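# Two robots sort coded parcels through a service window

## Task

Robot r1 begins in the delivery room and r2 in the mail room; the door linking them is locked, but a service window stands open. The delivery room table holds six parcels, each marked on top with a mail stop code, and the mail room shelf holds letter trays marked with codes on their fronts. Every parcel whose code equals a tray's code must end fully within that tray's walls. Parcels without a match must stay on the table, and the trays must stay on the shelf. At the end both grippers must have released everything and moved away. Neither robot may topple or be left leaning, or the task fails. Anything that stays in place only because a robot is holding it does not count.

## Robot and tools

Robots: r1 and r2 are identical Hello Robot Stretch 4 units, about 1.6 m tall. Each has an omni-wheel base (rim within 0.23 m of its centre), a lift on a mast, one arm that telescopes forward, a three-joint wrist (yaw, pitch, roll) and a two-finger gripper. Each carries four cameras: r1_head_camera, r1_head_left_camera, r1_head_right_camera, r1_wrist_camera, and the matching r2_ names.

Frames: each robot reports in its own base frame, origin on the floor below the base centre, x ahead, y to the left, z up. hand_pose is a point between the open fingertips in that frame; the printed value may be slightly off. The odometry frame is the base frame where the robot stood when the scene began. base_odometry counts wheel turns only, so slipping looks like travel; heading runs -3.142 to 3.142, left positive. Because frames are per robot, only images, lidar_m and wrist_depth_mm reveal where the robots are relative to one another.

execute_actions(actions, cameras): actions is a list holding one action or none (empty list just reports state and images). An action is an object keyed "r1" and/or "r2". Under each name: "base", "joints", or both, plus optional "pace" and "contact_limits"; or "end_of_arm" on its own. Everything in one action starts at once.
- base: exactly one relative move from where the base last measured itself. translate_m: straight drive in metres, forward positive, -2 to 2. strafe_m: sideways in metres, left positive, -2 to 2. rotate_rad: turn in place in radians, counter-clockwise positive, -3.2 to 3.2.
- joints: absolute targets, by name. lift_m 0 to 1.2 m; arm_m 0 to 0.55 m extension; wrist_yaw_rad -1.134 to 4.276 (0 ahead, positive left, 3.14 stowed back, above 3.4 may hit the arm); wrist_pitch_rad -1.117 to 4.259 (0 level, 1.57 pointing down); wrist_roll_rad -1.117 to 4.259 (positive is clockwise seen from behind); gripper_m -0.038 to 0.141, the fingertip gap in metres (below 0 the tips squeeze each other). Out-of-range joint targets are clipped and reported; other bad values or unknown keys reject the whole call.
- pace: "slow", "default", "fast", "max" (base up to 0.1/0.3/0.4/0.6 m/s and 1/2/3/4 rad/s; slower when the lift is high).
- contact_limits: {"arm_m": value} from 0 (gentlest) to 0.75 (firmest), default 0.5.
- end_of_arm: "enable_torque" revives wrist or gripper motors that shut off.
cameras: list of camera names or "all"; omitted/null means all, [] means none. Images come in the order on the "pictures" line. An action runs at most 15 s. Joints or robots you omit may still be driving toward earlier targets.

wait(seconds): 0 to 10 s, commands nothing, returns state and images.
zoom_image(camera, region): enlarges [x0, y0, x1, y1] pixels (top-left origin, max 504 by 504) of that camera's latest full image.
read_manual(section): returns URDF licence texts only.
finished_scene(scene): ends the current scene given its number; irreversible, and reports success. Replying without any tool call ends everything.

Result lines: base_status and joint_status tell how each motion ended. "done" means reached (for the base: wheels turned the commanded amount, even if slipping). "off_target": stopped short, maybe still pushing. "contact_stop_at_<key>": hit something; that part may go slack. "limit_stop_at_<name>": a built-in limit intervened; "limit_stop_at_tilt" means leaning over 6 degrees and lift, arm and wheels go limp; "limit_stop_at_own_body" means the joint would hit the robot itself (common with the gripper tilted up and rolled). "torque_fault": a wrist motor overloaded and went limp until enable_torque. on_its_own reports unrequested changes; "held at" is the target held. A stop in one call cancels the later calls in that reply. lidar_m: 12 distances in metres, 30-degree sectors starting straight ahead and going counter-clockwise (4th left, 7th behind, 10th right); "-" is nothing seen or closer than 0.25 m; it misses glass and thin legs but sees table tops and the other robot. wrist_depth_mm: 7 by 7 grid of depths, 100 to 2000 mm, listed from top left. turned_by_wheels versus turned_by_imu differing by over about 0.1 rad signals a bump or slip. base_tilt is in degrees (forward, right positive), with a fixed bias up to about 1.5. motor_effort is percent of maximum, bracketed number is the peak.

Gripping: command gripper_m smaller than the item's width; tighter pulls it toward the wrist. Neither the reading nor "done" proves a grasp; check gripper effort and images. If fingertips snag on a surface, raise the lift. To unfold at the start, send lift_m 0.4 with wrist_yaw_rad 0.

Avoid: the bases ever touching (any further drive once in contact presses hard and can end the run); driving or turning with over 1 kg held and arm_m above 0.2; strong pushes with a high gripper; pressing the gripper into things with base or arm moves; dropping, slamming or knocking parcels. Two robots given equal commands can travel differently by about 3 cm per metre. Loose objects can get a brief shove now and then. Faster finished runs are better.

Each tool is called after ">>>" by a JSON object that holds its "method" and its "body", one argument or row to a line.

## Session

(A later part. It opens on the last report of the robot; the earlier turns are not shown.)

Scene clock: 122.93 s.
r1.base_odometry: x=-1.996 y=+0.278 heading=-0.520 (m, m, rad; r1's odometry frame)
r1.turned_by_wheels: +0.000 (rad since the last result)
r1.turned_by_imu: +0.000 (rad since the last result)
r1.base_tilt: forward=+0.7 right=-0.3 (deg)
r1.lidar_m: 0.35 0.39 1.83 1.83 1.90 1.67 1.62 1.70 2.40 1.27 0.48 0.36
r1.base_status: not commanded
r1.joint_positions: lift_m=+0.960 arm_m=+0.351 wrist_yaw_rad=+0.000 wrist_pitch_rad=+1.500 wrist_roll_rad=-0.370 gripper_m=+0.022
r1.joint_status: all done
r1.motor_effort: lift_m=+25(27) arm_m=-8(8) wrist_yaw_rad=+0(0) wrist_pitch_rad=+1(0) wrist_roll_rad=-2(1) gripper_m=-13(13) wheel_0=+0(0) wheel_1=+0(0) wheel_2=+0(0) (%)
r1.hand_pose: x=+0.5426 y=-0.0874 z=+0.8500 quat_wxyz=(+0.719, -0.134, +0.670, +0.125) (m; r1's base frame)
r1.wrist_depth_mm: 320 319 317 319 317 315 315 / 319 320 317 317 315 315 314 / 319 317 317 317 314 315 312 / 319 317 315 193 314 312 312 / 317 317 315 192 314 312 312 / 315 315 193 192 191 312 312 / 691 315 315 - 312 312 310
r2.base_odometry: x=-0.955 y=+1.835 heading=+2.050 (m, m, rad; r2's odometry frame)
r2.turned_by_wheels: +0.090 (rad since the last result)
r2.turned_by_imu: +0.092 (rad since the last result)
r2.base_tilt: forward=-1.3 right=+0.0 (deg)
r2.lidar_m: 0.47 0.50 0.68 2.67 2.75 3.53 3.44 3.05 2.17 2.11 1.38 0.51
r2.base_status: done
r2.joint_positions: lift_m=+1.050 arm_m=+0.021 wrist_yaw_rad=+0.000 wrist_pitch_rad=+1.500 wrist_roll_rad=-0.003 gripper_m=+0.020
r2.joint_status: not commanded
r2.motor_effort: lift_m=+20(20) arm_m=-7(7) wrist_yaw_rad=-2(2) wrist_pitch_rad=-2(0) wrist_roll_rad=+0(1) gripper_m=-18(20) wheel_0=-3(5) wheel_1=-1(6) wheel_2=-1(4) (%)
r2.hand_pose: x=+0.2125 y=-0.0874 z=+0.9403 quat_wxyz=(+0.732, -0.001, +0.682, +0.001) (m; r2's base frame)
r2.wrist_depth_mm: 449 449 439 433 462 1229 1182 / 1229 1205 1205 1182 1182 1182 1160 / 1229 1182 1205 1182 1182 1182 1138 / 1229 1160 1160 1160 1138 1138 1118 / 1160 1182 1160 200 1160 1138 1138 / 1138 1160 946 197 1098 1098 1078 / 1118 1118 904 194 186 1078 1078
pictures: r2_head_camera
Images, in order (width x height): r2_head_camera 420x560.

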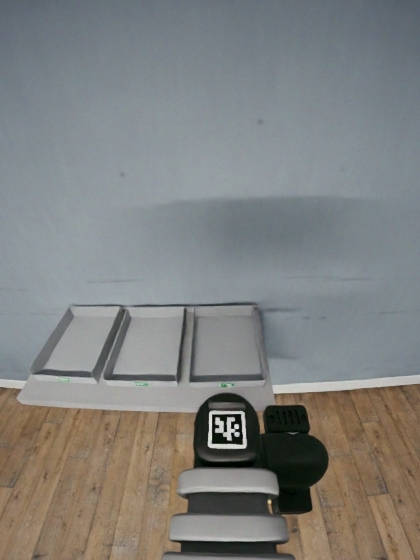

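>>> {"method": "execute_actions", "body": {
  "actions": [
    {"r1": {"base": {"rotate_rad": 1.57}, "joints": {"arm_m": 0.02, "wrist_roll_rad": 0.0}}, "r2": {"base": {"strafe_m": 0.64}}}
  ],
  "cameras": ["r2_head_camera", "r1_head_camera"]
}}

>>> {"method": "execute_actions", "body": {
  "actions": [
    {"r1": {"base": {"translate_m": 1.36}, "pace": "fast"}, "r2": {"joints": {"arm_m": 0.36}}}
  ],
  "cameras": ["r2_head_camera", "r2_wrist_camera", "r1_head_camera"]
}}

Scene clock: 127.80 s.
r1.base_odometry: x=-1.996 y=+0.278 heading=+1.050 (m, m, rad; r1's odometry frame)
r1.turned_by_wheels: +1.570 (rad since the last result)
r1.turned_by_imu: +1.572 (rad since the last result)
r1.base_tilt: forward=+0.7 right=-0.3 (deg)
r1.lidar_m: 1.83 1.95 1.68 1.61 1.71 2.42 2.40 0.52 0.34 0.34 0.38 1.84
r1.base_status: done
r1.joint_positions: lift_m=+0.960 arm_m=+0.021 wrist_yaw_rad=+0.000 wrist_pitch_rad=+1.500 wrist_roll_rad=+0.000 gripper_m=+0.022
r1.joint_status: all done
r1.motor_effort: lift_m=+25(25) arm_m=-7(7) wrist_yaw_rad=+0(1) wrist_pitch_rad=+0(1) wrist_roll_rad=+1(5) gripper_m=-14(14) wheel_0=-1(4) wheel_1=+1(3) wheel_2=+0(7) (%)
r1.hand_pose: x=+0.2126 y=-0.0874 z=+0.8501 quat_wxyz=(+0.732, +0.000, +0.682, +0.000) (m; r1's base frame)
r1.wrist_depth_mm: 1118 1098 1098 1078 1060 1042 1042 / 1098 1098 1078 1060 1060 1060 1042 / 1098 1098 1078 1098 1078 1042 1042 / 1098 1078 1060 193 1078 1060 1042 / 1098 1098 1060 192 1060 1042 1025 / 1098 1098 193 191 191 1060 1042 / 1078 1078 1078 - 1042 1042 1042
r2.base_odometry: x=-1.523 y=+1.540 heading=+2.050 (m, m, rad; r2's odometry frame)
r2.turned_by_wheels: +0.000 (rad since the last result)
r2.turned_by_imu: +0.002 (rad since the last result)
r2.base_tilt: forward=-1.3 right=+0.0 (deg)
r2.lidar_m: 0.45 0.96 1.30 2.03 2.10 2.82 3.44 3.52 2.84 2.73 0.69 0.49
r2.base_status: done
r2.joint_positions: lift_m=+1.050 arm_m=+0.021 wrist_yaw_rad=+0.000 wrist_pitch_rad=+1.500 wrist_roll_rad=-0.003 gripper_m=+0.020
r2.joint_status: not commanded
r2.motor_effort: lift_m=+20(20) arm_m=-7(7) wrist_yaw_rad=-2(2) wrist_pitch_rad=-1(1) wrist_roll_rad=-3(2) gripper_m=-16(18) wheel_0=+0(9) wheel_1=-1(9) wheel_2=+0(3) (%)
r2.hand_pose: x=+0.2125 y=-0.0874 z=+0.9403 quat_wxyz=(+0.732, -0.001, +0.682, +0.001) (m; r2's base frame)
r2.wrist_depth_mm: 1205 1182 439 436 430 424 424 / 1229 1229 1205 1229 1205 1182 1160 / 1205 1205 1205 1205 1182 1138 1160 / 1205 1205 1160 1160 1160 1138 1138 / 1160 1138 1160 200 1160 1098 1098 / 1160 1160 931 197 1098 1098 1118 / 1138 1138 904 195 186 1098 1078
pictures: r1_head_camera, r2_head_camera
Images, in order (width x height): r1_head_camera 420x560, r2_head_camera 420x560.

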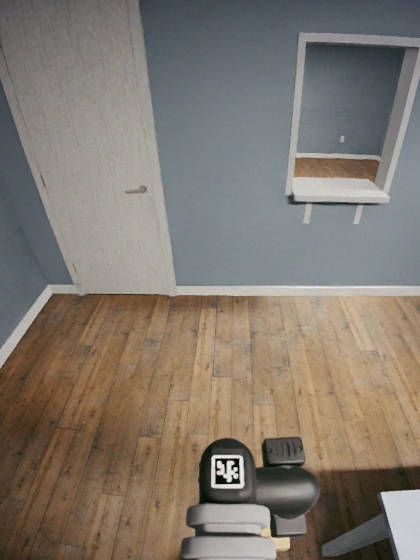

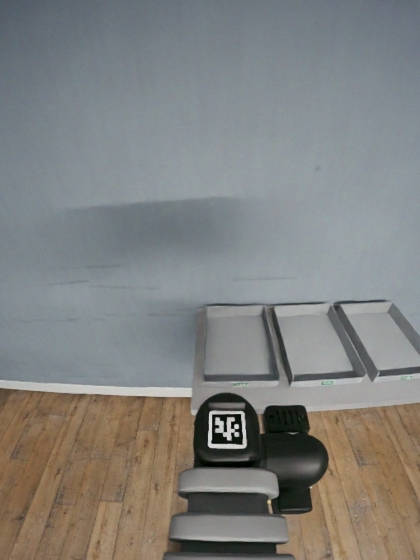

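Scene clock: 132.93 s.
r1.base_odometry: x=-1.320 y=+1.458 heading=+1.050 (m, m, rad; r1's odometry frame)
r1.turned_by_wheels: +0.000 (rad since the last result)
r1.turned_by_imu: +0.002 (rad since the last result)
r1.base_tilt: forward=+0.7 right=-0.3 (deg)
r1.lidar_m: 0.50 0.54 0.72 1.55 1.65 2.33 1.53 1.16 3.25 1.84 0.60 0.54
r1.base_status: done
r1.joint_positions: lift_m=+0.960 arm_m=+0.021 wrist_yaw_rad=+0.000 wrist_pitch_rad=+1.500 wrist_roll_rad=+0.000 gripper_m=+0.022
r1.joint_status: not commanded
r1.motor_effort: lift_m=+24(24) arm_m=-7(7) wrist_yaw_rad=+0(1) wrist_pitch_rad=+0(0) wrist_roll_rad=+1(0) gripper_m=-13(13) wheel_0=-1(4) wheel_1=+1(2) wheel_2=+0(10) (%)
r1.hand_pose: x=+0.2125 y=-0.0874 z=+0.8501 quat_wxyz=(+0.732, +0.000, +0.682, +0.000) (m; r1's base frame)
r1.wrist_depth_mm: 591 615 609 603 591 574 569 / 798 854 866 866 842 809 778 / 1098 1078 1078 1060 1060 1042 1042 / 1098 1078 1098 193 1060 1060 1060 / 1098 1098 1078 192 1042 1042 1042 / 1098 1078 193 191 191 1042 1060 / 1078 1078 1060 - 1042 1042 1025
r2.base_odometry: x=-1.523 y=+1.540 heading=+2.050 (m, m, rad; r2's odometry frame)
r2.turned_by_wheels: +0.000 (rad since the last result)
r2.turned_by_imu: +0.001 (rad since the last result)
r2.base_tilt: forward=-1.2 right=+0.0 (deg)
r2.lidar_m: 0.46 0.97 1.28 2.02 2.10 2.81 3.43 3.51 2.87 2.72 0.67 0.49
r2.base_status: not commanded
r2.joint_positions: lift_m=+1.050 arm_m=+0.359 wrist_yaw_rad=+0.000 wrist_pitch_rad=+1.500 wrist_roll_rad=-0.003 gripper_m=+0.020
r2.joint_status: all done
r2.motor_effort: lift_m=+20(20) arm_m=+7(9) wrist_yaw_rad=-3(2) wrist_pitch_rad=-2(2) wrist_roll_rad=+1(2) gripper_m=-17(17) wheel_0=+0(0) wheel_1=-1(1) wheel_2=+0(0) (%)
r2.hand_pose: x=+0.5500 y=-0.0874 z=+0.9403 quat_wxyz=(+0.732, -0.001, +0.682, +0.001) (m; r2's base frame)
r2.wrist_depth_mm: 634 597 433 427 424 421 418 / 878 809 427 421 418 410 413 / 1229 1118 418 413 413 407 404 / 1182 1138 410 407 402 399 394 / 1160 1160 404 200 397 392 392 / 1138 404 399 197 353 387 384 / 1138 1118 1098 194 187 384 384
pictures: r1_head_camera, r2_head_camera, r2_wrist_camera
Images, in order (width x height): r1_head_camera 420x560, r2_head_camera 420x560, r2_wrist_camera 616x392.

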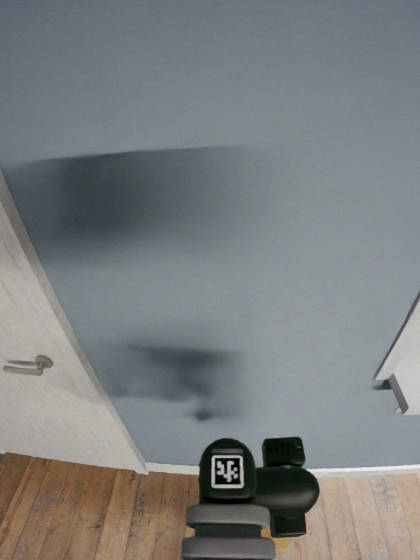

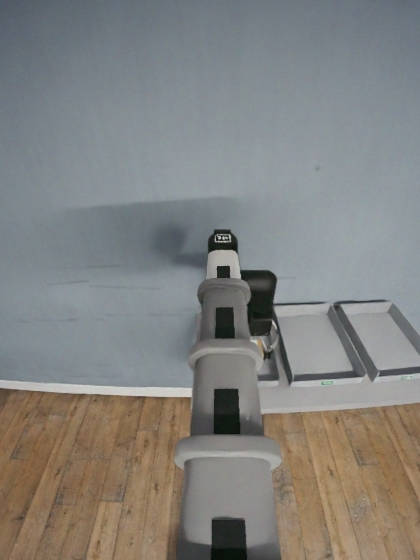

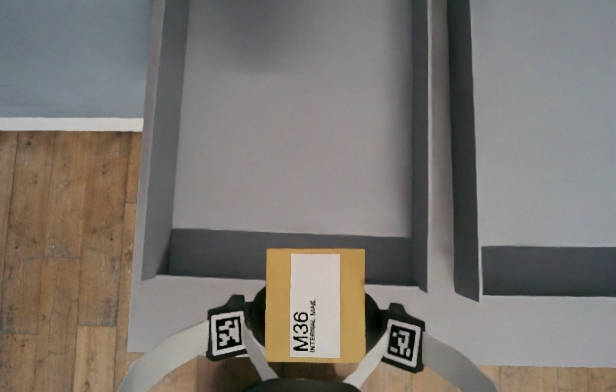

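>>> {"method": "execute_actions", "body": {
  "actions": [
    {"r1": {"base": {"strafe_m": -0.62}, "joints": {"lift_m": 1.15}}, "r2": {"base": {"translate_m": 0.12}, "joints": {"arm_m": 0.44}}}
  ],
  "cameras": ["r2_wrist_camera", "r1_head_camera"]
}}

Scene clock: 137.47 s.
r1.base_odometry: x=-0.782 y=+1.149 heading=+1.050 (m, m, rad; r1's odometry frame)
r1.turned_by_wheels: +0.000 (rad since the last result)
r1.turned_by_imu: +0.000 (rad since the last result)
r1.base_tilt: forward=+0.7 right=-0.3 (deg)
r1.lidar_m: 0.38 0.40 0.72 2.19 2.32 3.28 1.07 1.21 2.64 1.75 0.57 0.39
r1.base_status: done
r1.joint_positions: lift_m=+1.150 arm_m=+0.021 wrist_yaw_rad=+0.000 wrist_pitch_rad=+1.500 wrist_roll_rad=+0.000 gripper_m=+0.022
r1.joint_status: all done
r1.motor_effort: lift_m=+25(27) arm_m=-7(7) wrist_yaw_rad=+1(0) wrist_pitch_rad=-1(0) wrist_roll_rad=+1(1) gripper_m=-15(12) wheel_0=+0(8) wheel_1=+1(8) wheel_2=-1(2) (%)
r1.hand_pose: x=+0.2125 y=-0.0874 z=+1.0400 quat_wxyz=(+0.732, +0.000, +0.682, +0.000) (m; r1's base frame)
r1.wrist_depth_mm: 559 379 375 370 368 364 362 / 788 798 809 798 778 750 723 / 1281 1281 1281 1229 1255 1229 1229 / 1281 1281 1255 192 1229 1205 1229 / 1281 1281 1255 192 1255 1229 1229 / 1281 1281 193 191 191 1205 1205 / 1281 1255 1255 - 1229 1229 1229
r2.base_odometry: x=-1.578 y=+1.647 heading=+2.050 (m, m, rad; r2's odometry frame)
r2.turned_by_wheels: +0.000 (rad since the last result)
r2.turned_by_imu: +0.001 (rad since the last result)
r2.base_tilt: forward=-1.1 right=+0.0 (deg)
r2.lidar_m: 0.33 0.35 1.14 2.02 2.10 2.82 3.58 3.65 2.85 2.72 0.49 0.35
r2.base_status: done
r2.joint_positions: lift_m=+1.050 arm_m=+0.439 wrist_yaw_rad=+0.000 wrist_pitch_rad=+1.500 wrist_roll_rad=-0.003 gripper_m=+0.020
r2.joint_status: all done
r2.motor_effort: lift_m=+20(20) arm_m=+7(9) wrist_yaw_rad=-1(2) wrist_pitch_rad=+0(0) wrist_roll_rad=+0(1) gripper_m=-14(19) wheel_0=+1(7) wheel_1=+1(6) wheel_2=-2(9) (%)
r2.hand_pose: x=+0.6300 y=-0.0874 z=+0.9403 quat_wxyz=(+0.732, -0.001, +0.682, +0.001) (m; r2's base frame)
r2.wrist_depth_mm: 260 259 258 255 253 249 246 / 359 355 351 345 343 338 330 / 580 462 415 413 402 392 387 / 1205 878 410 404 404 399 397 / 1182 413 404 200 394 394 392 / 1160 402 394 196 347 387 384 / 1118 392 389 195 186 377 379
pictures: r1_head_camera, r2_wrist_camera
Images, in order (width x height): r1_head_camera 420x560, r2_wrist_camera 616x392.

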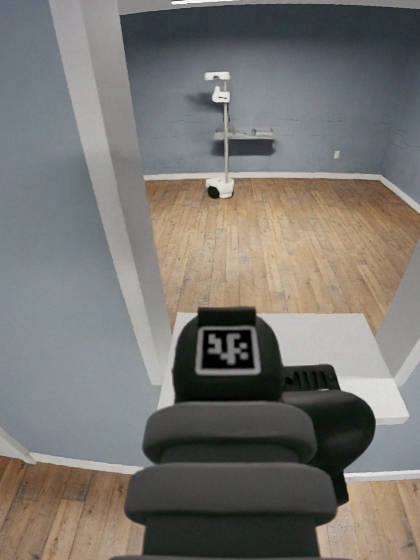

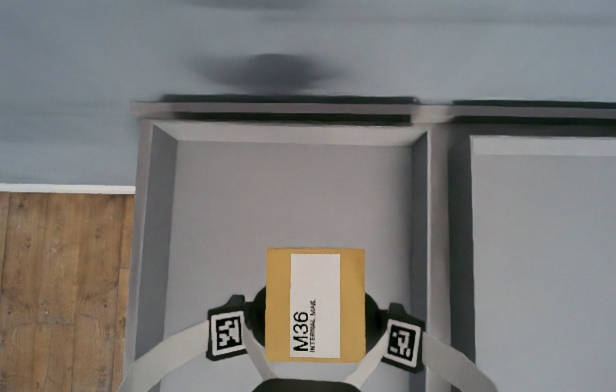

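>>> {"method": "execute_actions", "body": {
  "actions": [
    {"r1": {"joints": {"arm_m": 0.36}}, "r2": {"joints": {"lift_m": 0.915}}}
  ],
  "cameras": ["r2_wrist_camera", "r1_wrist_camera"]
}}

Scene clock: 140.20 s.
r1.base_odometry: x=-0.782 y=+1.149 heading=+1.050 (m, m, rad; r1's odometry frame)
r1.turned_by_wheels: +0.000 (rad since the last result)
r1.turned_by_imu: +0.000 (rad since the last result)
r1.base_tilt: forward=+0.6 right=-0.3 (deg)
r1.lidar_m: 0.38 0.41 0.75 2.18 2.30 3.23 1.10 1.21 2.63 1.78 0.58 0.41
r1.base_status: not commanded
r1.joint_positions: lift_m=+1.150 arm_m=+0.359 wrist_yaw_rad=+0.000 wrist_pitch_rad=+1.500 wrist_roll_rad=+0.000 gripper_m=+0.022
r1.joint_status: all done
r1.motor_effort: lift_m=+25(25) arm_m=+8(9) wrist_yaw_rad=+1(0) wrist_pitch_rad=+0(0) wrist_roll_rad=+1(1) gripper_m=-15(13) wheel_0=+0(0) wheel_1=+0(1) wheel_2=-2(1) (%)
r1.hand_pose: x=+0.5499 y=-0.0874 z=+1.0400 quat_wxyz=(+0.732, +0.000, +0.682, +0.000) (m; r1's base frame)
r1.wrist_depth_mm: 1308 1281 1281 1255 1229 1229 1229 / 1308 377 373 370 368 362 359 / 342 375 373 368 366 362 359 / 325 375 370 193 364 362 357 / 327 373 368 192 362 359 355 / 1281 373 193 191 191 357 355 / 1281 368 368 - 359 359 355
r2.base_odometry: x=-1.578 y=+1.647 heading=+2.050 (m, m, rad; r2's odometry frame)
r2.turned_by_wheels: +0.000 (rad since the last result)
r2.turned_by_imu: +0.001 (rad since the last result)
r2.base_tilt: forward=-1.2 right=+0.0 (deg)
r2.lidar_m: 0.34 0.37 1.14 2.02 2.10 2.80 3.59 3.65 2.84 2.73 0.52 0.35
r2.base_status: not commanded
r2.joint_positions: lift_m=+0.915 arm_m=+0.439 wrist_yaw_rad=+0.000 wrist_pitch_rad=+1.500 wrist_roll_rad=-0.003 gripper_m=+0.020
r2.joint_status: all done
r2.motor_effort: lift_m=+16(19) arm_m=+7(6) wrist_yaw_rad=-2(2) wrist_pitch_rad=+0(0) wrist_roll_rad=-1(2) gripper_m=-17(17) wheel_0=+1(1) wheel_1=+1(1) wheel_2=-1(1) (%)
r2.hand_pose: x=+0.6300 y=-0.0874 z=+0.8056 quat_wxyz=(+0.732, -0.001, +0.682, +0.001) (m; r2's base frame)
r2.wrist_depth_mm: 259 259 258 255 253 248 246 / 282 264 259 255 249 244 239 / 246 281 281 277 274 254 231 / 248 276 274 272 271 254 224 / 237 273 270 200 266 252 217 / 239 268 266 197 260 252 216 / 235 262 259 195 186 211 220
pictures: r1_wrist_camera, r2_wrist_camera
Images, in order (width x height): r1_wrist_camera 616x392, r2_wrist_camera 616x392.

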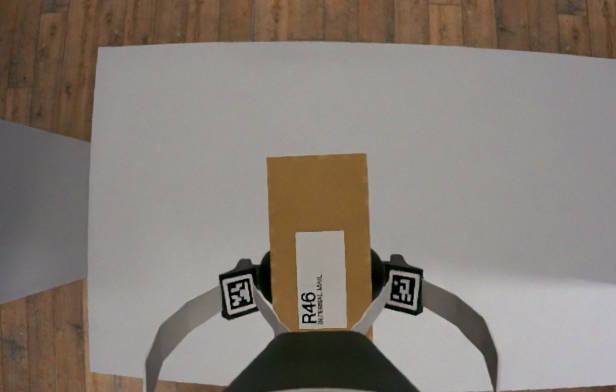

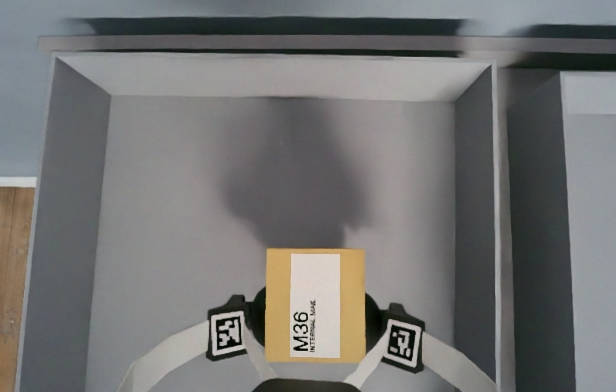

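>>> {"method": "execute_actions", "body": {
  "actions": [
    {"r1": {"joints": {"lift_m": 1.04}}, "r2": {"joints": {"lift_m": 0.906}, "pace": "slow"}}
  ],
  "cameras": []
}}

>>> {"method": "execute_actions", "body": {
  "actions": [
    {"r1": {"joints": {"gripper_m": 0.1}}, "r2": {"joints": {"gripper_m": 0.09}}}
  ],
  "cameras": ["r2_wrist_camera", "r1_wrist_camera"]
}}

Scene clock: 142.00 s.
r1.base_odometry: x=-0.782 y=+1.149 heading=+1.050 (m, m, rad; r1's odometry frame)
r1.turned_by_wheels: +0.000 (rad since the last result)
r1.turned_by_imu: +0.000 (rad since the last result)
r1.base_tilt: forward=+0.7 right=-0.3 (deg)
r1.lidar_m: 0.38 0.42 0.75 2.18 2.30 3.26 1.07 1.18 2.62 1.76 0.57 0.41
r1.base_status: not commanded
r1.joint_positions: lift_m=+1.040 arm_m=+0.359 wrist_yaw_rad=+0.000 wrist_pitch_rad=+1.500 wrist_roll_rad=+0.000 gripper_m=+0.022
r1.joint_status: all done
r1.motor_effort: lift_m=+16(26) arm_m=+8(8) wrist_yaw_rad=+0(0) wrist_pitch_rad=+1(1) wrist_roll_rad=+1(1) gripper_m=-13(14) wheel_0=+0(0) wheel_1=+1(1) wheel_2=-2(1) (%)
r1.hand_pose: x=+0.5499 y=-0.0874 z=+0.9308 quat_wxyz=(+0.732, +0.000, +0.682, +0.000) (m; r1's base frame)
r1.wrist_depth_mm: 267 266 264 260 258 256 - / 268 265 263 260 258 256 254 / 266 264 262 258 257 255 253 / 265 264 260 193 256 253 252 / 265 263 260 192 255 253 251 / 265 262 193 191 191 252 251 / 264 260 259 - 253 251 -
r2.base_odometry: x=-1.578 y=+1.647 heading=+2.050 (m, m, rad; r2's odometry frame)
r2.turned_by_wheels: +0.000 (rad since the last result)
r2.turned_by_imu: +0.000 (rad since the last result)
r2.base_tilt: forward=-1.2 right=+0.0 (deg)
r2.lidar_m: 0.32 0.36 1.13 2.03 2.09 2.82 3.59 3.63 2.85 2.73 0.49 0.36
r2.base_status: not commanded
r2.joint_positions: lift_m=+0.906 arm_m=+0.439 wrist_yaw_rad=+0.000 wrist_pitch_rad=+1.500 wrist_roll_rad=-0.003 gripper_m=+0.020
r2.joint_status: all done
r2.motor_effort: lift_m=+16(16) arm_m=+7(7) wrist_yaw_rad=-1(2) wrist_pitch_rad=+0(0) wrist_roll_rad=+0(1) gripper_m=-16(18) wheel_0=+2(2) wheel_1=+1(1) wheel_2=-1(2) (%)
r2.hand_pose: x=+0.6300 y=-0.0874 z=+0.7966 quat_wxyz=(+0.732, -0.001, +0.682, +0.001) (m; r2's base frame)
r2.wrist_depth_mm: 246 245 245 241 240 248 246 / 239 264 260 254 248 243 227 / 240 273 270 267 266 254 219 / 236 268 266 263 260 253 218 / 226 263 263 200 258 252 216 / 227 259 256 196 252 251 216 / 228 254 251 194 186 211 219
pictures: none
No camera images: the call's "cameras" was empty. Leave "cameras" out to get every camera's image.

Scene clock: 143.60 s.
r1.base_odometry: x=-0.782 y=+1.149 heading=+1.050 (m, m, rad; r1's odometry frame)
r1.turned_by_wheels: +0.000 (rad since the last result)
r1.turned_by_imu: +0.000 (rad since the last result)
r1.base_tilt: forward=+0.7 right=-0.4 (deg)
r1.lidar_m: 0.38 0.40 0.75 2.17 2.33 3.24 1.09 1.18 2.64 1.82 0.55 0.41
r1.base_status: not commanded
r1.joint_positions: lift_m=+1.040 arm_m=+0.359 wrist_yaw_rad=+0.000 wrist_pitch_rad=+1.500 wrist_roll_rad=+0.000 gripper_m=+0.100
r1.joint_status: all done
r1.motor_effort: lift_m=+15(16) arm_m=+8(7) wrist_yaw_rad=+0(0) wrist_pitch_rad=+0(0) wrist_roll_rad=+0(1) gripper_m=+0(16) wheel_0=+0(0) wheel_1=+1(1) wheel_2=-1(2) (%)
r1.hand_pose: x=+0.5499 y=-0.0874 z=+0.9308 quat_wxyz=(+0.732, +0.000, +0.682, +0.000) (m; r1's base frame)
r1.wrist_depth_mm: 268 266 263 260 258 257 - / 268 265 262 260 258 255 254 / 267 264 262 259 257 255 253 / 267 264 262 207 256 254 253 / 264 263 259 207 256 253 252 / 264 262 258 206 254 252 251 / 262 262 259 - 254 252 -
r2.base_odometry: x=-1.578 y=+1.647 heading=+2.050 (m, m, rad; r2's odometry frame)
r2.turned_by_wheels: +0.000 (rad since the last result)
r2.turned_by_imu: +0.000 (rad since the last result)
r2.base_tilt: forward=-1.2 right=+0.0 (deg)
r2.lidar_m: 0.33 0.35 1.13 2.02 2.11 2.82 3.60 3.64 2.85 2.73 0.52 0.36
r2.base_status: not commanded
r2.joint_positions: lift_m=+0.906 arm_m=+0.439 wrist_yaw_rad=+0.000 wrist_pitch_rad=+1.500 wrist_roll_rad=-0.003 gripper_m=+0.090
r2.joint_status: all done
r2.motor_effort: lift_m=+16(16) arm_m=+7(7) wrist_yaw_rad=-2(2) wrist_pitch_rad=-1(1) wrist_roll_rad=+1(1) gripper_m=-2(19) wheel_0=+2(1) wheel_1=+1(1) wheel_2=-1(1) (%)
r2.hand_pose: x=+0.6300 y=-0.0874 z=+0.7966 quat_wxyz=(+0.732, -0.001, +0.682, +0.001) (m; r2's base frame)
r2.wrist_depth_mm: 247 246 245 242 240 247 246 / 237 265 258 255 248 243 225 / 239 272 270 268 266 254 219 / 236 268 266 265 262 253 218 / 227 264 260 210 257 253 217 / 228 259 222 207 252 234 216 / 229 255 252 204 247 211 220
pictures: r1_wrist_camera, r2_wrist_camera
Images, in order (width x height): r1_wrist_camera 616x392, r2_wrist_camera 616x392.

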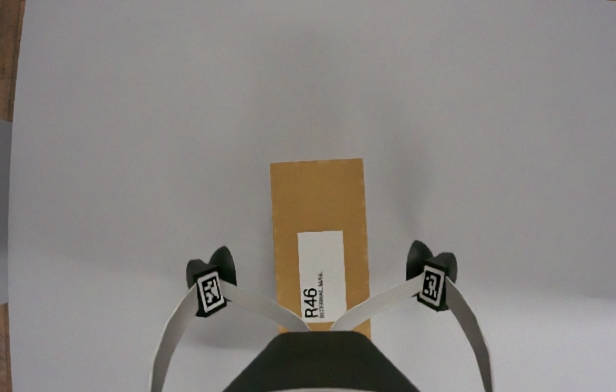

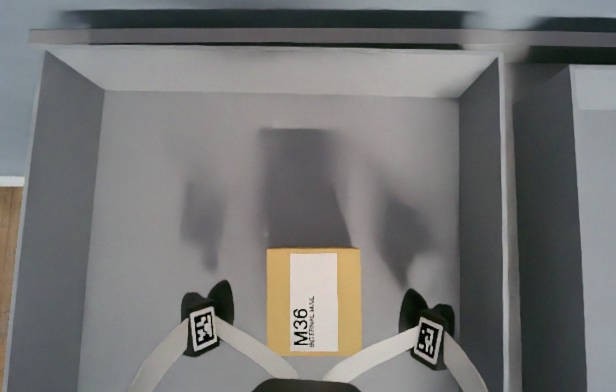

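>>> {"method": "execute_actions", "body": {
  "actions": [
    {"r1": {"joints": {"lift_m": 1.12}}, "r2": {"joints": {"lift_m": 1.0}}}
  ],
  "cameras": []
}}

>>> {"method": "execute_actions", "body": {
  "actions": [
    {"r1": {"base": {"translate_m": -0.25}, "joints": {"arm_m": 0.02}}, "r2": {"base": {"translate_m": -0.3}, "joints": {"arm_m": 0.02}}}
  ],
  "cameras": ["r2_head_camera", "r1_head_camera"]
}}

>>> {"method": "execute_actions", "body": {
  "actions": [
    {"r1": {"base": {"rotate_rad": -1.57}, "joints": {"lift_m": 0.98}, "pace": "fast"}, "r2": {"base": {"rotate_rad": 3.13}, "joints": {"lift_m": 0.5}, "pace": "fast"}}
  ],
  "cameras": ["r2_head_camera"]
}}

Scene clock: 147.27 s.
r1.base_odometry: x=-0.782 y=+1.149 heading=+1.050 (m, m, rad; r1's odometry frame)
r1.turned_by_wheels: +0.000 (rad since the last result)
r1.turned_by_imu: +0.000 (rad since the last result)
r1.base_tilt: forward=+0.7 right=-0.3 (deg)
r1.lidar_m: 0.37 0.39 0.75 2.16 2.28 3.26 1.09 1.20 2.66 1.77 0.55 0.39
r1.base_status: not commanded
r1.joint_positions: lift_m=+1.120 arm_m=+0.359 wrist_yaw_rad=+0.000 wrist_pitch_rad=+1.500 wrist_roll_rad=+0.000 gripper_m=+0.100
r1.joint_status: all done
r1.motor_effort: lift_m=+25(27) arm_m=+7(8) wrist_yaw_rad=+0(0) wrist_pitch_rad=+0(0) wrist_roll_rad=+1(0) gripper_m=-1(3) wheel_0=+0(0) wheel_1=+1(1) wheel_2=-2(2) (%)
r1.hand_pose: x=+0.5499 y=-0.0874 z=+1.0101 quat_wxyz=(+0.732, +0.000, +0.682, +0.000) (m; r1's base frame)
r1.wrist_depth_mm: 1281 349 798 778 778 334 1182 / 1255 345 342 338 336 334 332 / 343 345 342 338 336 334 330 / 324 342 340 286 334 330 330 / 325 342 340 283 334 330 329 / 1255 342 338 285 332 330 327 / 1255 340 338 - 330 329 327
r2.base_odometry: x=-1.578 y=+1.647 heading=+2.050 (m, m, rad; r2's odometry frame)
r2.turned_by_wheels: +0.000 (rad since the last result)
r2.turned_by_imu: +0.001 (rad since the last result)
r2.base_tilt: forward=-1.2 right=+0.0 (deg)
r2.lidar_m: 0.33 0.35 1.13 2.02 2.11 2.81 3.60 3.65 2.84 2.73 0.51 0.36
r2.base_status: not commanded
r2.joint_positions: lift_m=+1.000 arm_m=+0.439 wrist_yaw_rad=+0.000 wrist_pitch_rad=+1.500 wrist_roll_rad=-0.003 gripper_m=+0.090
r2.joint_status: all done
r2.motor_effort: lift_m=+20(22) arm_m=+7(8) wrist_yaw_rad=-2(2) wrist_pitch_rad=-1(1) wrist_roll_rad=-1(0) gripper_m=-1(1) wheel_0=+1(1) wheel_1=+1(1) wheel_2=-1(1) (%)
r2.hand_pose: x=+0.6300 y=-0.0874 z=+0.8903 quat_wxyz=(+0.732, -0.001, +0.682, +0.001) (m; r2's base frame)
r2.wrist_depth_mm: 262 260 258 255 253 248 245 / 359 332 327 325 340 336 330 / 574 366 362 362 357 342 353 / 1138 359 362 357 355 342 349 / 1138 353 355 353 347 338 342 / 1098 349 222 300 343 336 338 / 1098 309 343 340 334 306 334
pictures: none
No camera images: the call's "cameras" was empty. Leave "cameras" out to get every camera's image.

Scene clock: 149.73 s.
r1.base_odometry: x=-0.906 y=+0.932 heading=+1.050 (m, m, rad; r1's odometry frame)
r1.turned_by_wheels: +0.000 (rad since the last result)
r1.turned_by_imu: +0.000 (rad since the last result)
r1.base_tilt: forward=+0.7 right=-0.3 (deg)
r1.lidar_m: 0.62 0.80 1.13 2.18 2.32 0.90 0.83 0.89 2.62 2.52 1.06 0.68
r1.base_status: done
r1.joint_positions: lift_m=+1.120 arm_m=+0.021 wrist_yaw_rad=+0.000 wrist_pitch_rad=+1.500 wrist_roll_rad=+0.000 gripper_m=+0.100
r1.joint_status: all done
r1.motor_effort: lift_m=+24(25) arm_m=-7(7) wrist_yaw_rad=+1(0) wrist_pitch_rad=-1(2) wrist_roll_rad=+1(0) gripper_m=-1(2) wheel_0=+0(5) wheel_1=+1(6) wheel_2=-2(10) (%)
r1.hand_pose: x=+0.2125 y=-0.0874 z=+1.0101 quat_wxyz=(+0.732, +0.000, +0.682, +0.000) (m; r1's base frame)
r1.wrist_depth_mm: 1078 1078 1078 1078 1060 1042 991 / 1281 1255 1229 1229 1255 1205 1205 / 1229 1229 1229 1229 1205 1229 1205 / 1255 1255 1255 1229 1229 1182 1182 / 1255 1255 1229 1008 1205 1182 1205 / 1255 1229 1008 1008 1205 1182 1182 / 1229 1229 1229 - 1182 1182 1182
r2.base_odometry: x=-1.440 y=+1.380 heading=+2.050 (m, m, rad; r2's odometry frame)
r2.turned_by_wheels: +0.000 (rad since the last result)
r2.turned_by_imu: +0.001 (rad since the last result)
r2.base_tilt: forward=-1.2 right=+0.0 (deg)
r2.lidar_m: 0.64 1.15 1.52 2.02 2.08 2.83 3.26 3.32 2.87 2.74 0.95 0.67
r2.base_status: done
r2.joint_positions: lift_m=+1.000 arm_m=+0.021 wrist_yaw_rad=+0.000 wrist_pitch_rad=+1.500 wrist_roll_rad=-0.003 gripper_m=+0.090
r2.joint_status: all done
r2.motor_effort: lift_m=+20(20) arm_m=-7(8) wrist_yaw_rad=-1(1) wrist_pitch_rad=+0(1) wrist_roll_rad=-1(1) gripper_m=-1(1) wheel_0=-2(6) wheel_1=-1(6) wheel_2=+1(15) (%)
r2.hand_pose: x=+0.2125 y=-0.0874 z=+0.8903 quat_wxyz=(+0.732, -0.001, +0.682, +0.001) (m; r2's base frame)
r2.wrist_depth_mm: 1205 1182 1205 1182 1182 1138 1160 / 1182 1205 1138 1160 1160 1138 1118 / 1138 1160 1138 1118 1118 1098 1118 / 1138 1138 1118 1138 1118 1078 1060 / 1118 1098 1118 1118 1078 1078 1078 / 1098 1098 222 891 1060 1060 1060 / 1098 1098 866 854 1042 1060 1042
pictures: r1_head_camera, r2_head_camera
Images, in order (width x height): r1_head_camera 420x560, r2_head_camera 420x560.

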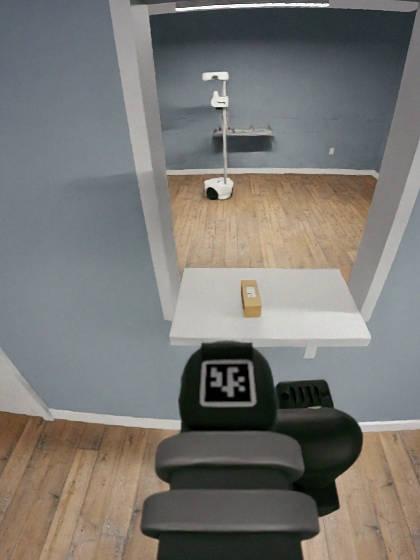

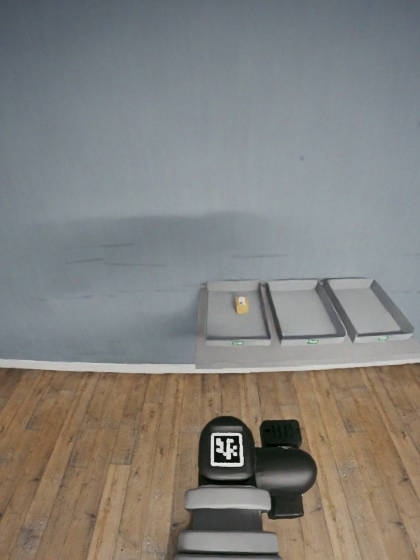

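Scene clock: 152.97 s.
r1.base_odometry: x=-0.906 y=+0.932 heading=-0.520 (m, m, rad; r1's odometry frame)
r1.turned_by_wheels: -1.570 (rad since the last result)
r1.turned_by_imu: -1.571 (rad since the last result)
r1.base_tilt: forward=+0.7 right=-0.3 (deg)
r1.lidar_m: 2.53 1.04 0.68 0.63 0.82 1.17 2.20 2.32 0.87 0.82 0.88 2.58
r1.base_status: done
r1.joint_positions: lift_m=+0.980 arm_m=+0.021 wrist_yaw_rad=+0.000 wrist_pitch_rad=+1.500 wrist_roll_rad=+0.000 gripper_m=+0.100
r1.joint_status: all done
r1.motor_effort: lift_m=+16(23) arm_m=-7(7) wrist_yaw_rad=+0(1) wrist_pitch_rad=+0(0) wrist_roll_rad=+1(1) gripper_m=+1(1) wheel_0=+0(7) wheel_1=+1(1) wheel_2=+0(5) (%)
r1.hand_pose: x=+0.2125 y=-0.0874 z=+0.8708 quat_wxyz=(+0.732, +0.000, +0.682, +0.000) (m; r1's base frame)
r1.wrist_depth_mm: 1078 1118 1098 1098 1098 1078 1060 / 1060 1118 1118 1098 1078 1078 1078 / 1078 1098 1098 1098 1098 1078 1078 / 1078 1098 1098 1078 1078 1060 1060 / 1078 1098 1098 878 1078 1060 1060 / 1078 1098 866 878 1060 1060 1060 / 1098 1098 1098 - 1060 1060 1042
r2.base_odometry: x=-1.440 y=+1.380 heading=-1.103 (m, m, rad; r2's odometry frame)
r2.turned_by_wheels: +3.130 (rad since the last result)
r2.turned_by_imu: +3.189 (rad since the last result)
r2.base_tilt: forward=-1.2 right=+0.0 (deg)
r2.lidar_m: 3.09 3.32 2.88 2.74 0.95 0.68 0.63 1.14 1.54 2.02 2.09 2.76
r2.base_status: done
r2.joint_positions: lift_m=+0.500 arm_m=+0.021 wrist_yaw_rad=+0.000 wrist_pitch_rad=+1.500 wrist_roll_rad=-0.003 gripper_m=+0.090
r2.joint_status: all done
r2.motor_effort: lift_m=+17(20) arm_m=-7(7) wrist_yaw_rad=-2(1) wrist_pitch_rad=-1(0) wrist_roll_rad=-1(1) gripper_m=-1(0) wheel_0=-3(8) wheel_1=-1(6) wheel_2=-1(7) (%)
r2.hand_pose: x=+0.2125 y=-0.0874 z=+0.3905 quat_wxyz=(+0.732, -0.001, +0.682, +0.001) (m; r2's base frame)
r2.wrist_depth_mm: 676 668 668 654 654 640 640 / 676 661 654 647 634 627 634 / 654 647 634 634 627 621 615 / 640 640 627 627 621 615 609 / 627 627 621 609 609 597 597 / 621 609 222 399 597 591 597 / 609 394 389 389 387 585 580
pictures: r2_head_camera
Images, in order (width x height): r2_head_camera 420x560.

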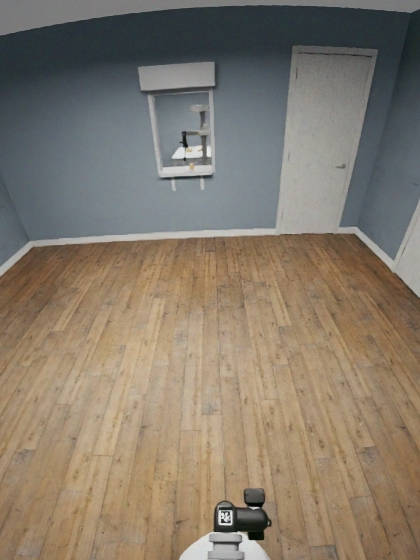

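>>> {"method": "execute_actions", "body": {
  "actions": [
    {"r1": {"base": {"translate_m": -0.64}, "pace": "fast"}, "r2": {"base": {"strafe_m": 0.43}, "pace": "fast"}}
  ],
  "cameras": []
}}

>>> {"method": "execute_actions", "body": {
  "actions": [
    {"r1": {"base": {"strafe_m": -1.95}, "pace": "fast"}, "r2": {"base": {"translate_m": 2.0}, "pace": "max"}}
  ],
  "cameras": ["r1_head_camera", "r2_head_camera"]
}}

Scene clock: 156.80 s.
r1.base_odometry: x=-1.462 y=+1.250 heading=-0.520 (m, m, rad; r1's odometry frame)
r1.turned_by_wheels: +0.000 (rad since the last result)
r1.turned_by_imu: -0.001 (rad since the last result)
r1.base_tilt: forward=+0.6 right=-0.3 (deg)
r1.lidar_m: 2.71 0.94 0.81 0.75 0.81 1.16 1.54 1.63 2.31 1.44 0.94 1.19
r1.base_status: done
r1.joint_positions: lift_m=+0.980 arm_m=+0.021 wrist_yaw_rad=+0.000 wrist_pitch_rad=+1.500 wrist_roll_rad=+0.000 gripper_m=+0.100
r1.joint_status: not commanded
r1.motor_effort: lift_m=+16(16) arm_m=-7(7) wrist_yaw_rad=+1(1) wrist_pitch_rad=-1(0) wrist_roll_rad=+1(1) gripper_m=-1(3) wheel_0=+0(6) wheel_1=+0(5) wheel_2=-1(11) (%)
r1.hand_pose: x=+0.2125 y=-0.0874 z=+0.8708 quat_wxyz=(+0.732, +0.000, +0.682, +0.000) (m; r1's base frame)
r1.wrist_depth_mm: 1098 1118 1118 1098 1078 1078 1060 / 1098 1118 1098 1098 1098 1078 1078 / 1098 1118 1098 1078 1078 1078 1060 / 1118 1118 1118 1098 1078 1098 1078 / 1098 1098 1078 866 1078 1060 1060 / 1098 1118 878 866 1078 1078 1042 / 1098 1098 1098 - 1060 1060 1042
r2.base_odometry: x=-1.056 y=+1.574 heading=-1.103 (m, m, rad; r2's odometry frame)
r2.turned_by_wheels: +0.000 (rad since the last result)
r2.turned_by_imu: +0.002 (rad since the last result)
r2.base_tilt: forward=-1.2 right=+0.0 (deg)
r2.lidar_m: 3.08 3.31 2.43 2.31 1.63 0.68 0.65 0.67 1.56 2.45 2.53 3.36
r2.base_status: done
r2.joint_positions: lift_m=+0.500 arm_m=+0.021 wrist_yaw_rad=+0.000 wrist_pitch_rad=+1.500 wrist_roll_rad=-0.003 gripper_m=+0.090
r2.joint_status: not commanded
r2.motor_effort: lift_m=+17(17) arm_m=-7(7) wrist_yaw_rad=-2(1) wrist_pitch_rad=+0(0) wrist_roll_rad=-2(1) gripper_m=-2(4) wheel_0=+1(10) wheel_1=+0(13) wheel_2=+0(1) (%)
r2.hand_pose: x=+0.2125 y=-0.0874 z=+0.3905 quat_wxyz=(+0.732, -0.001, +0.682, +0.001) (m; r2's base frame)
r2.wrist_depth_mm: 683 668 654 654 654 647 640 / 661 654 654 647 634 621 621 / 647 647 640 634 621 627 621 / 634 634 627 621 615 615 597 / 627 634 615 621 615 603 591 / 621 609 223 402 597 591 591 / 609 399 394 392 387 580 574
pictures: none
No camera images: the call's "cameras" was empty. Leave "cameras" out to get every camera's image.

Scene clock: 163.53 s.
r1.base_odometry: x=-2.431 y=-0.442 heading=-0.520 (m, m, rad; r1's odometry frame)
r1.turned_by_wheels: +0.000 (rad since the last result)
r1.turned_by_imu: +0.002 (rad since the last result)
r1.base_tilt: forward=+0.7 right=-0.3 (deg)
r1.lidar_m: 0.34 0.35 0.52 2.65 2.26 1.68 1.64 1.74 1.62 1.53 0.47 0.35
r1.base_status: done
r1.joint_positions: lift_m=+0.980 arm_m=+0.021 wrist_yaw_rad=+0.000 wrist_pitch_rad=+1.500 wrist_roll_rad=+0.000 gripper_m=+0.100
r1.joint_status: not commanded
r1.motor_effort: lift_m=+16(16) arm_m=-7(7) wrist_yaw_rad=+1(1) wrist_pitch_rad=-1(1) wrist_roll_rad=+1(1) gripper_m=-2(1) wheel_0=-1(10) wheel_1=+2(8) wheel_2=+0(2) (%)
r1.hand_pose: x=+0.2125 y=-0.0874 z=+0.8708 quat_wxyz=(+0.732, +0.000, +0.682, +0.000) (m; r1's base frame)
r1.wrist_depth_mm: 351 349 343 342 338 334 332 / 349 347 342 340 336 332 332 / 1138 1098 1098 1098 1060 768 1060 / 1118 1118 1098 1078 1060 1078 1060 / 1098 1118 1078 878 1078 1060 1060 / 1098 1098 866 878 1060 1042 1060 / 1118 1098 1078 - 1078 1042 1060
r2.base_odometry: x=-0.154 y=-0.211 heading=-1.103 (m, m, rad; r2's odometry frame)
r2.turned_by_wheels: +0.000 (rad since the last result)
r2.turned_by_imu: +0.001 (rad since the last result)
r2.base_tilt: forward=-1.3 right=+0.0 (deg)
r2.lidar_m: 1.10 1.26 1.67 2.36 2.44 3.25 3.14 3.20 2.49 2.36 1.72 1.14
r2.base_status: done
r2.joint_positions: lift_m=+0.500 arm_m=+0.021 wrist_yaw_rad=+0.000 wrist_pitch_rad=+1.500 wrist_roll_rad=-0.003 gripper_m=+0.090
r2.joint_status: not commanded
r2.motor_effort: lift_m=+17(17) arm_m=-7(7) wrist_yaw_rad=-2(2) wrist_pitch_rad=-1(0) wrist_roll_rad=+1(2) gripper_m=-1(4) wheel_0=+0(11) wheel_1=+0(7) wheel_2=+1(15) (%)
r2.hand_pose: x=+0.2125 y=-0.0874 z=+0.3905 quat_wxyz=(+0.732, -0.001, +0.682, +0.001) (m; r2's base frame)
r2.wrist_depth_mm: 683 668 668 647 640 647 640 / 647 654 647 640 640 627 627 / 647 640 634 634 627 627 615 / 634 634 627 615 621 615 609 / 621 621 615 615 609 597 597 / 615 615 222 399 603 591 585 / 603 397 392 394 387 580 580
pictures: r1_head_camera, r2_head_camera
Images, in order (width x height): r1_head_camera 420x560, r2_head_camera 420x560.

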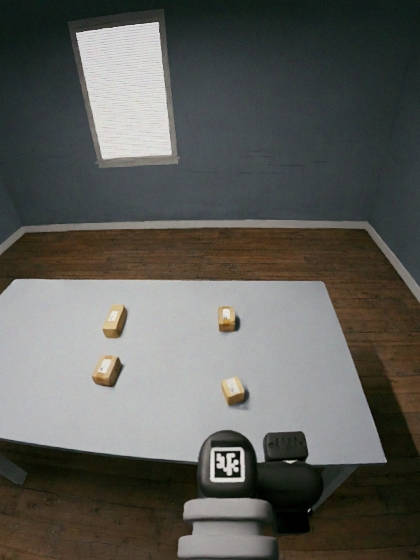

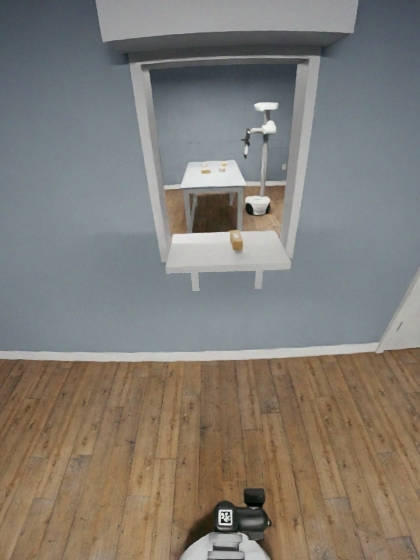

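>>> {"method": "execute_actions", "body": {
  "actions": [
    {"r1": {"base": {"strafe_m": 0.075}, "joints": {"arm_m": 0.33, "lift_m": 1.0}}, "r2": {"base": {"translate_m": 0.72}, "joints": {"lift_m": 1.15, "gripper_m": 0.1}, "pace": "fast"}}
  ],
  "cameras": ["r1_wrist_camera", "r2_head_camera"]
}}

Scene clock: 167.10 s.
r1.base_odometry: x=-2.394 y=-0.377 heading=-0.520 (m, m, rad; r1's odometry frame)
r1.turned_by_wheels: +0.000 (rad since the last result)
r1.turned_by_imu: +0.000 (rad since the last result)
r1.base_tilt: forward=+0.7 right=-0.3 (deg)
r1.lidar_m: 0.33 0.36 0.54 2.57 2.26 1.65 1.62 1.72 1.69 1.62 0.46 0.36
r1.base_status: done
r1.joint_positions: lift_m=+1.000 arm_m=+0.329 wrist_yaw_rad=+0.000 wrist_pitch_rad=+1.500 wrist_roll_rad=+0.000 gripper_m=+0.100
r1.joint_status: all done
r1.motor_effort: lift_m=+25(25) arm_m=+8(8) wrist_yaw_rad=+0(0) wrist_pitch_rad=+0(0) wrist_roll_rad=+1(0) gripper_m=+0(0) wheel_0=+0(6) wheel_1=+0(12) wheel_2=+0(0) (%)
r1.hand_pose: x=+0.5200 y=-0.0874 z=+0.8901 quat_wxyz=(+0.732, +0.000, +0.682, +0.000) (m; r1's base frame)
r1.wrist_depth_mm: 368 366 362 357 355 351 349 / 366 364 362 357 355 351 349 / 368 362 359 357 353 349 349 / 366 362 359 355 353 349 347 / 364 362 357 353 349 347 345 / 362 359 355 353 349 345 345 / 362 359 355 - 349 345 343
r2.base_odometry: x=+0.171 y=-0.854 heading=-1.103 (m, m, rad; r2's odometry frame)
r2.turned_by_wheels: +0.000 (rad since the last result)
r2.turned_by_imu: +0.001 (rad since the last result)
r2.base_tilt: forward=-1.2 right=-0.1 (deg)
r2.lidar_m: 0.37 0.38 0.69 1.73 2.46 3.32 3.91 3.49 2.46 1.94 0.73 0.39
r2.base_status: done
r2.joint_positions: lift_m=+1.150 arm_m=+0.021 wrist_yaw_rad=+0.000 wrist_pitch_rad=+1.500 wrist_roll_rad=-0.003 gripper_m=+0.100
r2.joint_status: all done
r2.motor_effort: lift_m=+20(22) arm_m=-8(7) wrist_yaw_rad=-1(2) wrist_pitch_rad=+0(1) wrist_roll_rad=+0(3) gripper_m=-2(4) wheel_0=+1(9) wheel_1=-2(6) wheel_2=+3(14) (%)
r2.hand_pose: x=+0.2125 y=-0.0874 z=+1.0403 quat_wxyz=(+0.732, -0.001, +0.682, +0.001) (m; r2's base frame)
r2.wrist_depth_mm: 402 399 397 394 389 387 384 / 394 397 389 387 384 379 379 / 991 991 960 960 960 946 931 / 1308 1281 1255 1255 1205 1229 1205 / 1281 1281 1229 1229 1229 1229 1205 / 1281 1229 228 1025 1205 1205 1205 / 1255 1229 1025 1008 1205 1160 1182
pictures: r1_wrist_camera, r2_head_camera
Images, in order (width x height): r1_wrist_camera 616x392, r2_head_camera 420x560.

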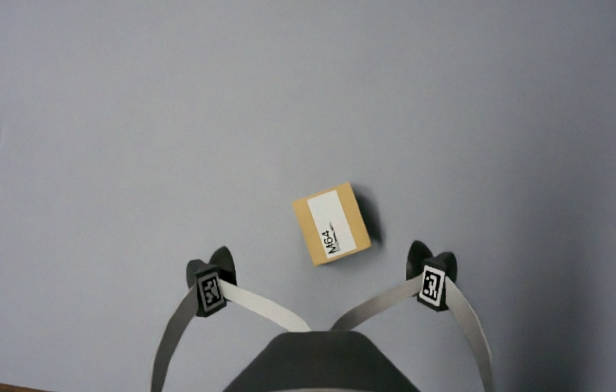

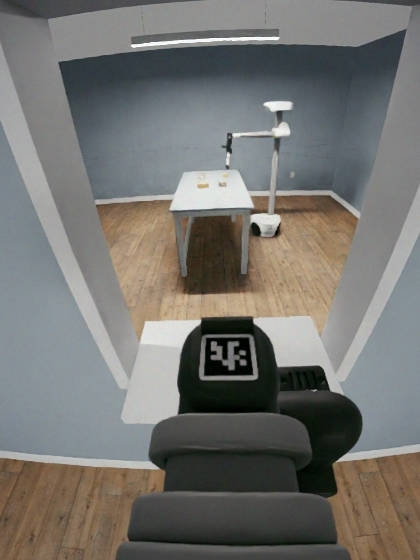

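>>> {"method": "zoom_image", "body": {
  "camera": "r1_wrist_camera",
  "region": [285, 175, 385, 275]
}}

>>> {"method": "execute_actions", "body": {
  "actions": [
    {"r1": {"joints": {"arm_m": 0.55}}, "r2": {"joints": {"arm_m": 0.36}}}
  ],
  "cameras": ["r1_wrist_camera", "r2_wrist_camera"]
}}

Region (285, 175, 385, 275) of r1_wrist_camera's 616x392 image, scaled by 5.040.

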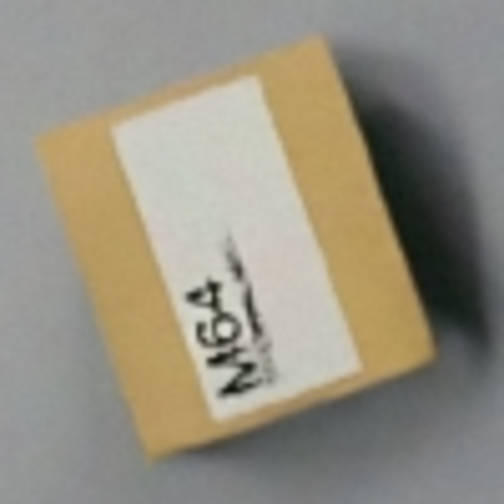

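Scene clock: 169.43 s.
r1.base_odometry: x=-2.394 y=-0.377 heading=-0.520 (m, m, rad; r1's odometry frame)
r1.turned_by_wheels: +0.000 (rad since the last result)
r1.turned_by_imu: +0.000 (rad since the last result)
r1.base_tilt: forward=+0.6 right=-0.3 (deg)
r1.lidar_m: 0.32 0.35 0.51 2.60 2.24 1.70 1.62 1.75 1.67 1.63 0.47 0.34
r1.base_status: not commanded
r1.joint_positions: lift_m=+1.000 arm_m=+0.547 wrist_yaw_rad=+0.000 wrist_pitch_rad=+1.500 wrist_roll_rad=+0.000 gripper_m=+0.100
r1.joint_status: all done
joint sent to its limit — the command would take r1.arm_m past its upper limit, so that joint was sent only as far as its limit.
r1.motor_effort: lift_m=+24(25) arm_m=+8(8) wrist_yaw_rad=+1(0) wrist_pitch_rad=+1(0) wrist_roll_rad=+0(0) gripper_m=+1(3) wheel_0=+0(0) wheel_1=+0(1) wheel_2=+0(0) (%)
r1.hand_pose: x=+0.7381 y=-0.0874 z=+0.8901 quat_wxyz=(+0.732, +0.000, +0.682, +0.000) (m; r1's base frame)
r1.wrist_depth_mm: 368 366 362 357 355 353 349 / 366 364 362 307 353 349 347 / 366 362 357 304 353 351 349 / 364 362 357 355 353 351 347 / 362 359 357 353 349 347 347 / 362 359 353 351 349 345 343 / 362 357 355 - 349 345 345
r2.base_odometry: x=+0.171 y=-0.854 heading=-1.103 (m, m, rad; r2's odometry frame)
r2.turned_by_wheels: +0.000 (rad since the last result)
r2.turned_by_imu: +0.001 (rad since the last result)
r2.base_tilt: forward=-1.2 right=+0.0 (deg)
r2.lidar_m: 0.38 0.40 0.69 1.73 2.48 3.30 3.90 3.49 2.46 1.93 0.72 0.39
r2.base_status: not commanded
r2.joint_positions: lift_m=+1.150 arm_m=+0.359 wrist_yaw_rad=+0.000 wrist_pitch_rad=+1.500 wrist_roll_rad=-0.003 gripper_m=+0.100
r2.joint_status: all done
r2.motor_effort: lift_m=+19(20) arm_m=+7(9) wrist_yaw_rad=-2(2) wrist_pitch_rad=+1(0) wrist_roll_rad=+2(2) gripper_m=-1(2) wheel_0=+2(2) wheel_1=-2(2) wheel_2=+3(3) (%)
r2.hand_pose: x=+0.5500 y=-0.0874 z=+1.0403 quat_wxyz=(+0.732, -0.001, +0.682, +0.001) (m; r2's base frame)
r2.wrist_depth_mm: 1366 1336 1308 1366 1336 1308 1336 / 1366 1366 1336 1281 1308 1281 1281 / 389 384 382 379 377 373 373 / 382 379 375 320 373 366 364 / 379 373 368 317 364 362 353 / 368 364 228 312 359 353 351 / 366 359 355 353 351 347 347
pictures: r1_wrist_camera, r2_wrist_camera
Images, in order (width x height): r1_wrist_camera 616x392, r2_wrist_camera 616x392.

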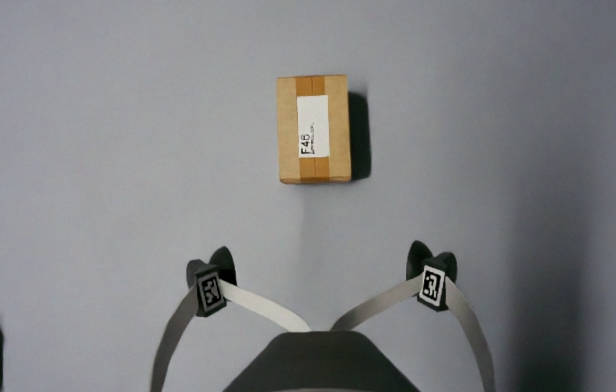

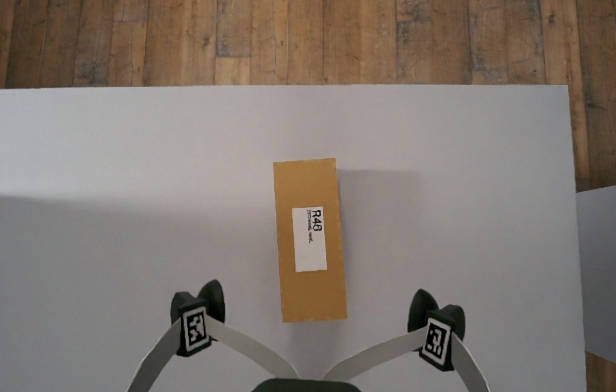

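>>> {"method": "zoom_image", "body": {
  "camera": "r1_wrist_camera",
  "region": [270, 70, 370, 190]
}}

Region (270, 70, 370, 190) of r1_wrist_camera's 616x392 image, scaled by 4.200.

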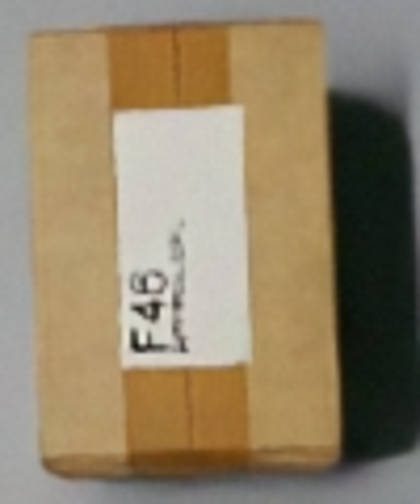

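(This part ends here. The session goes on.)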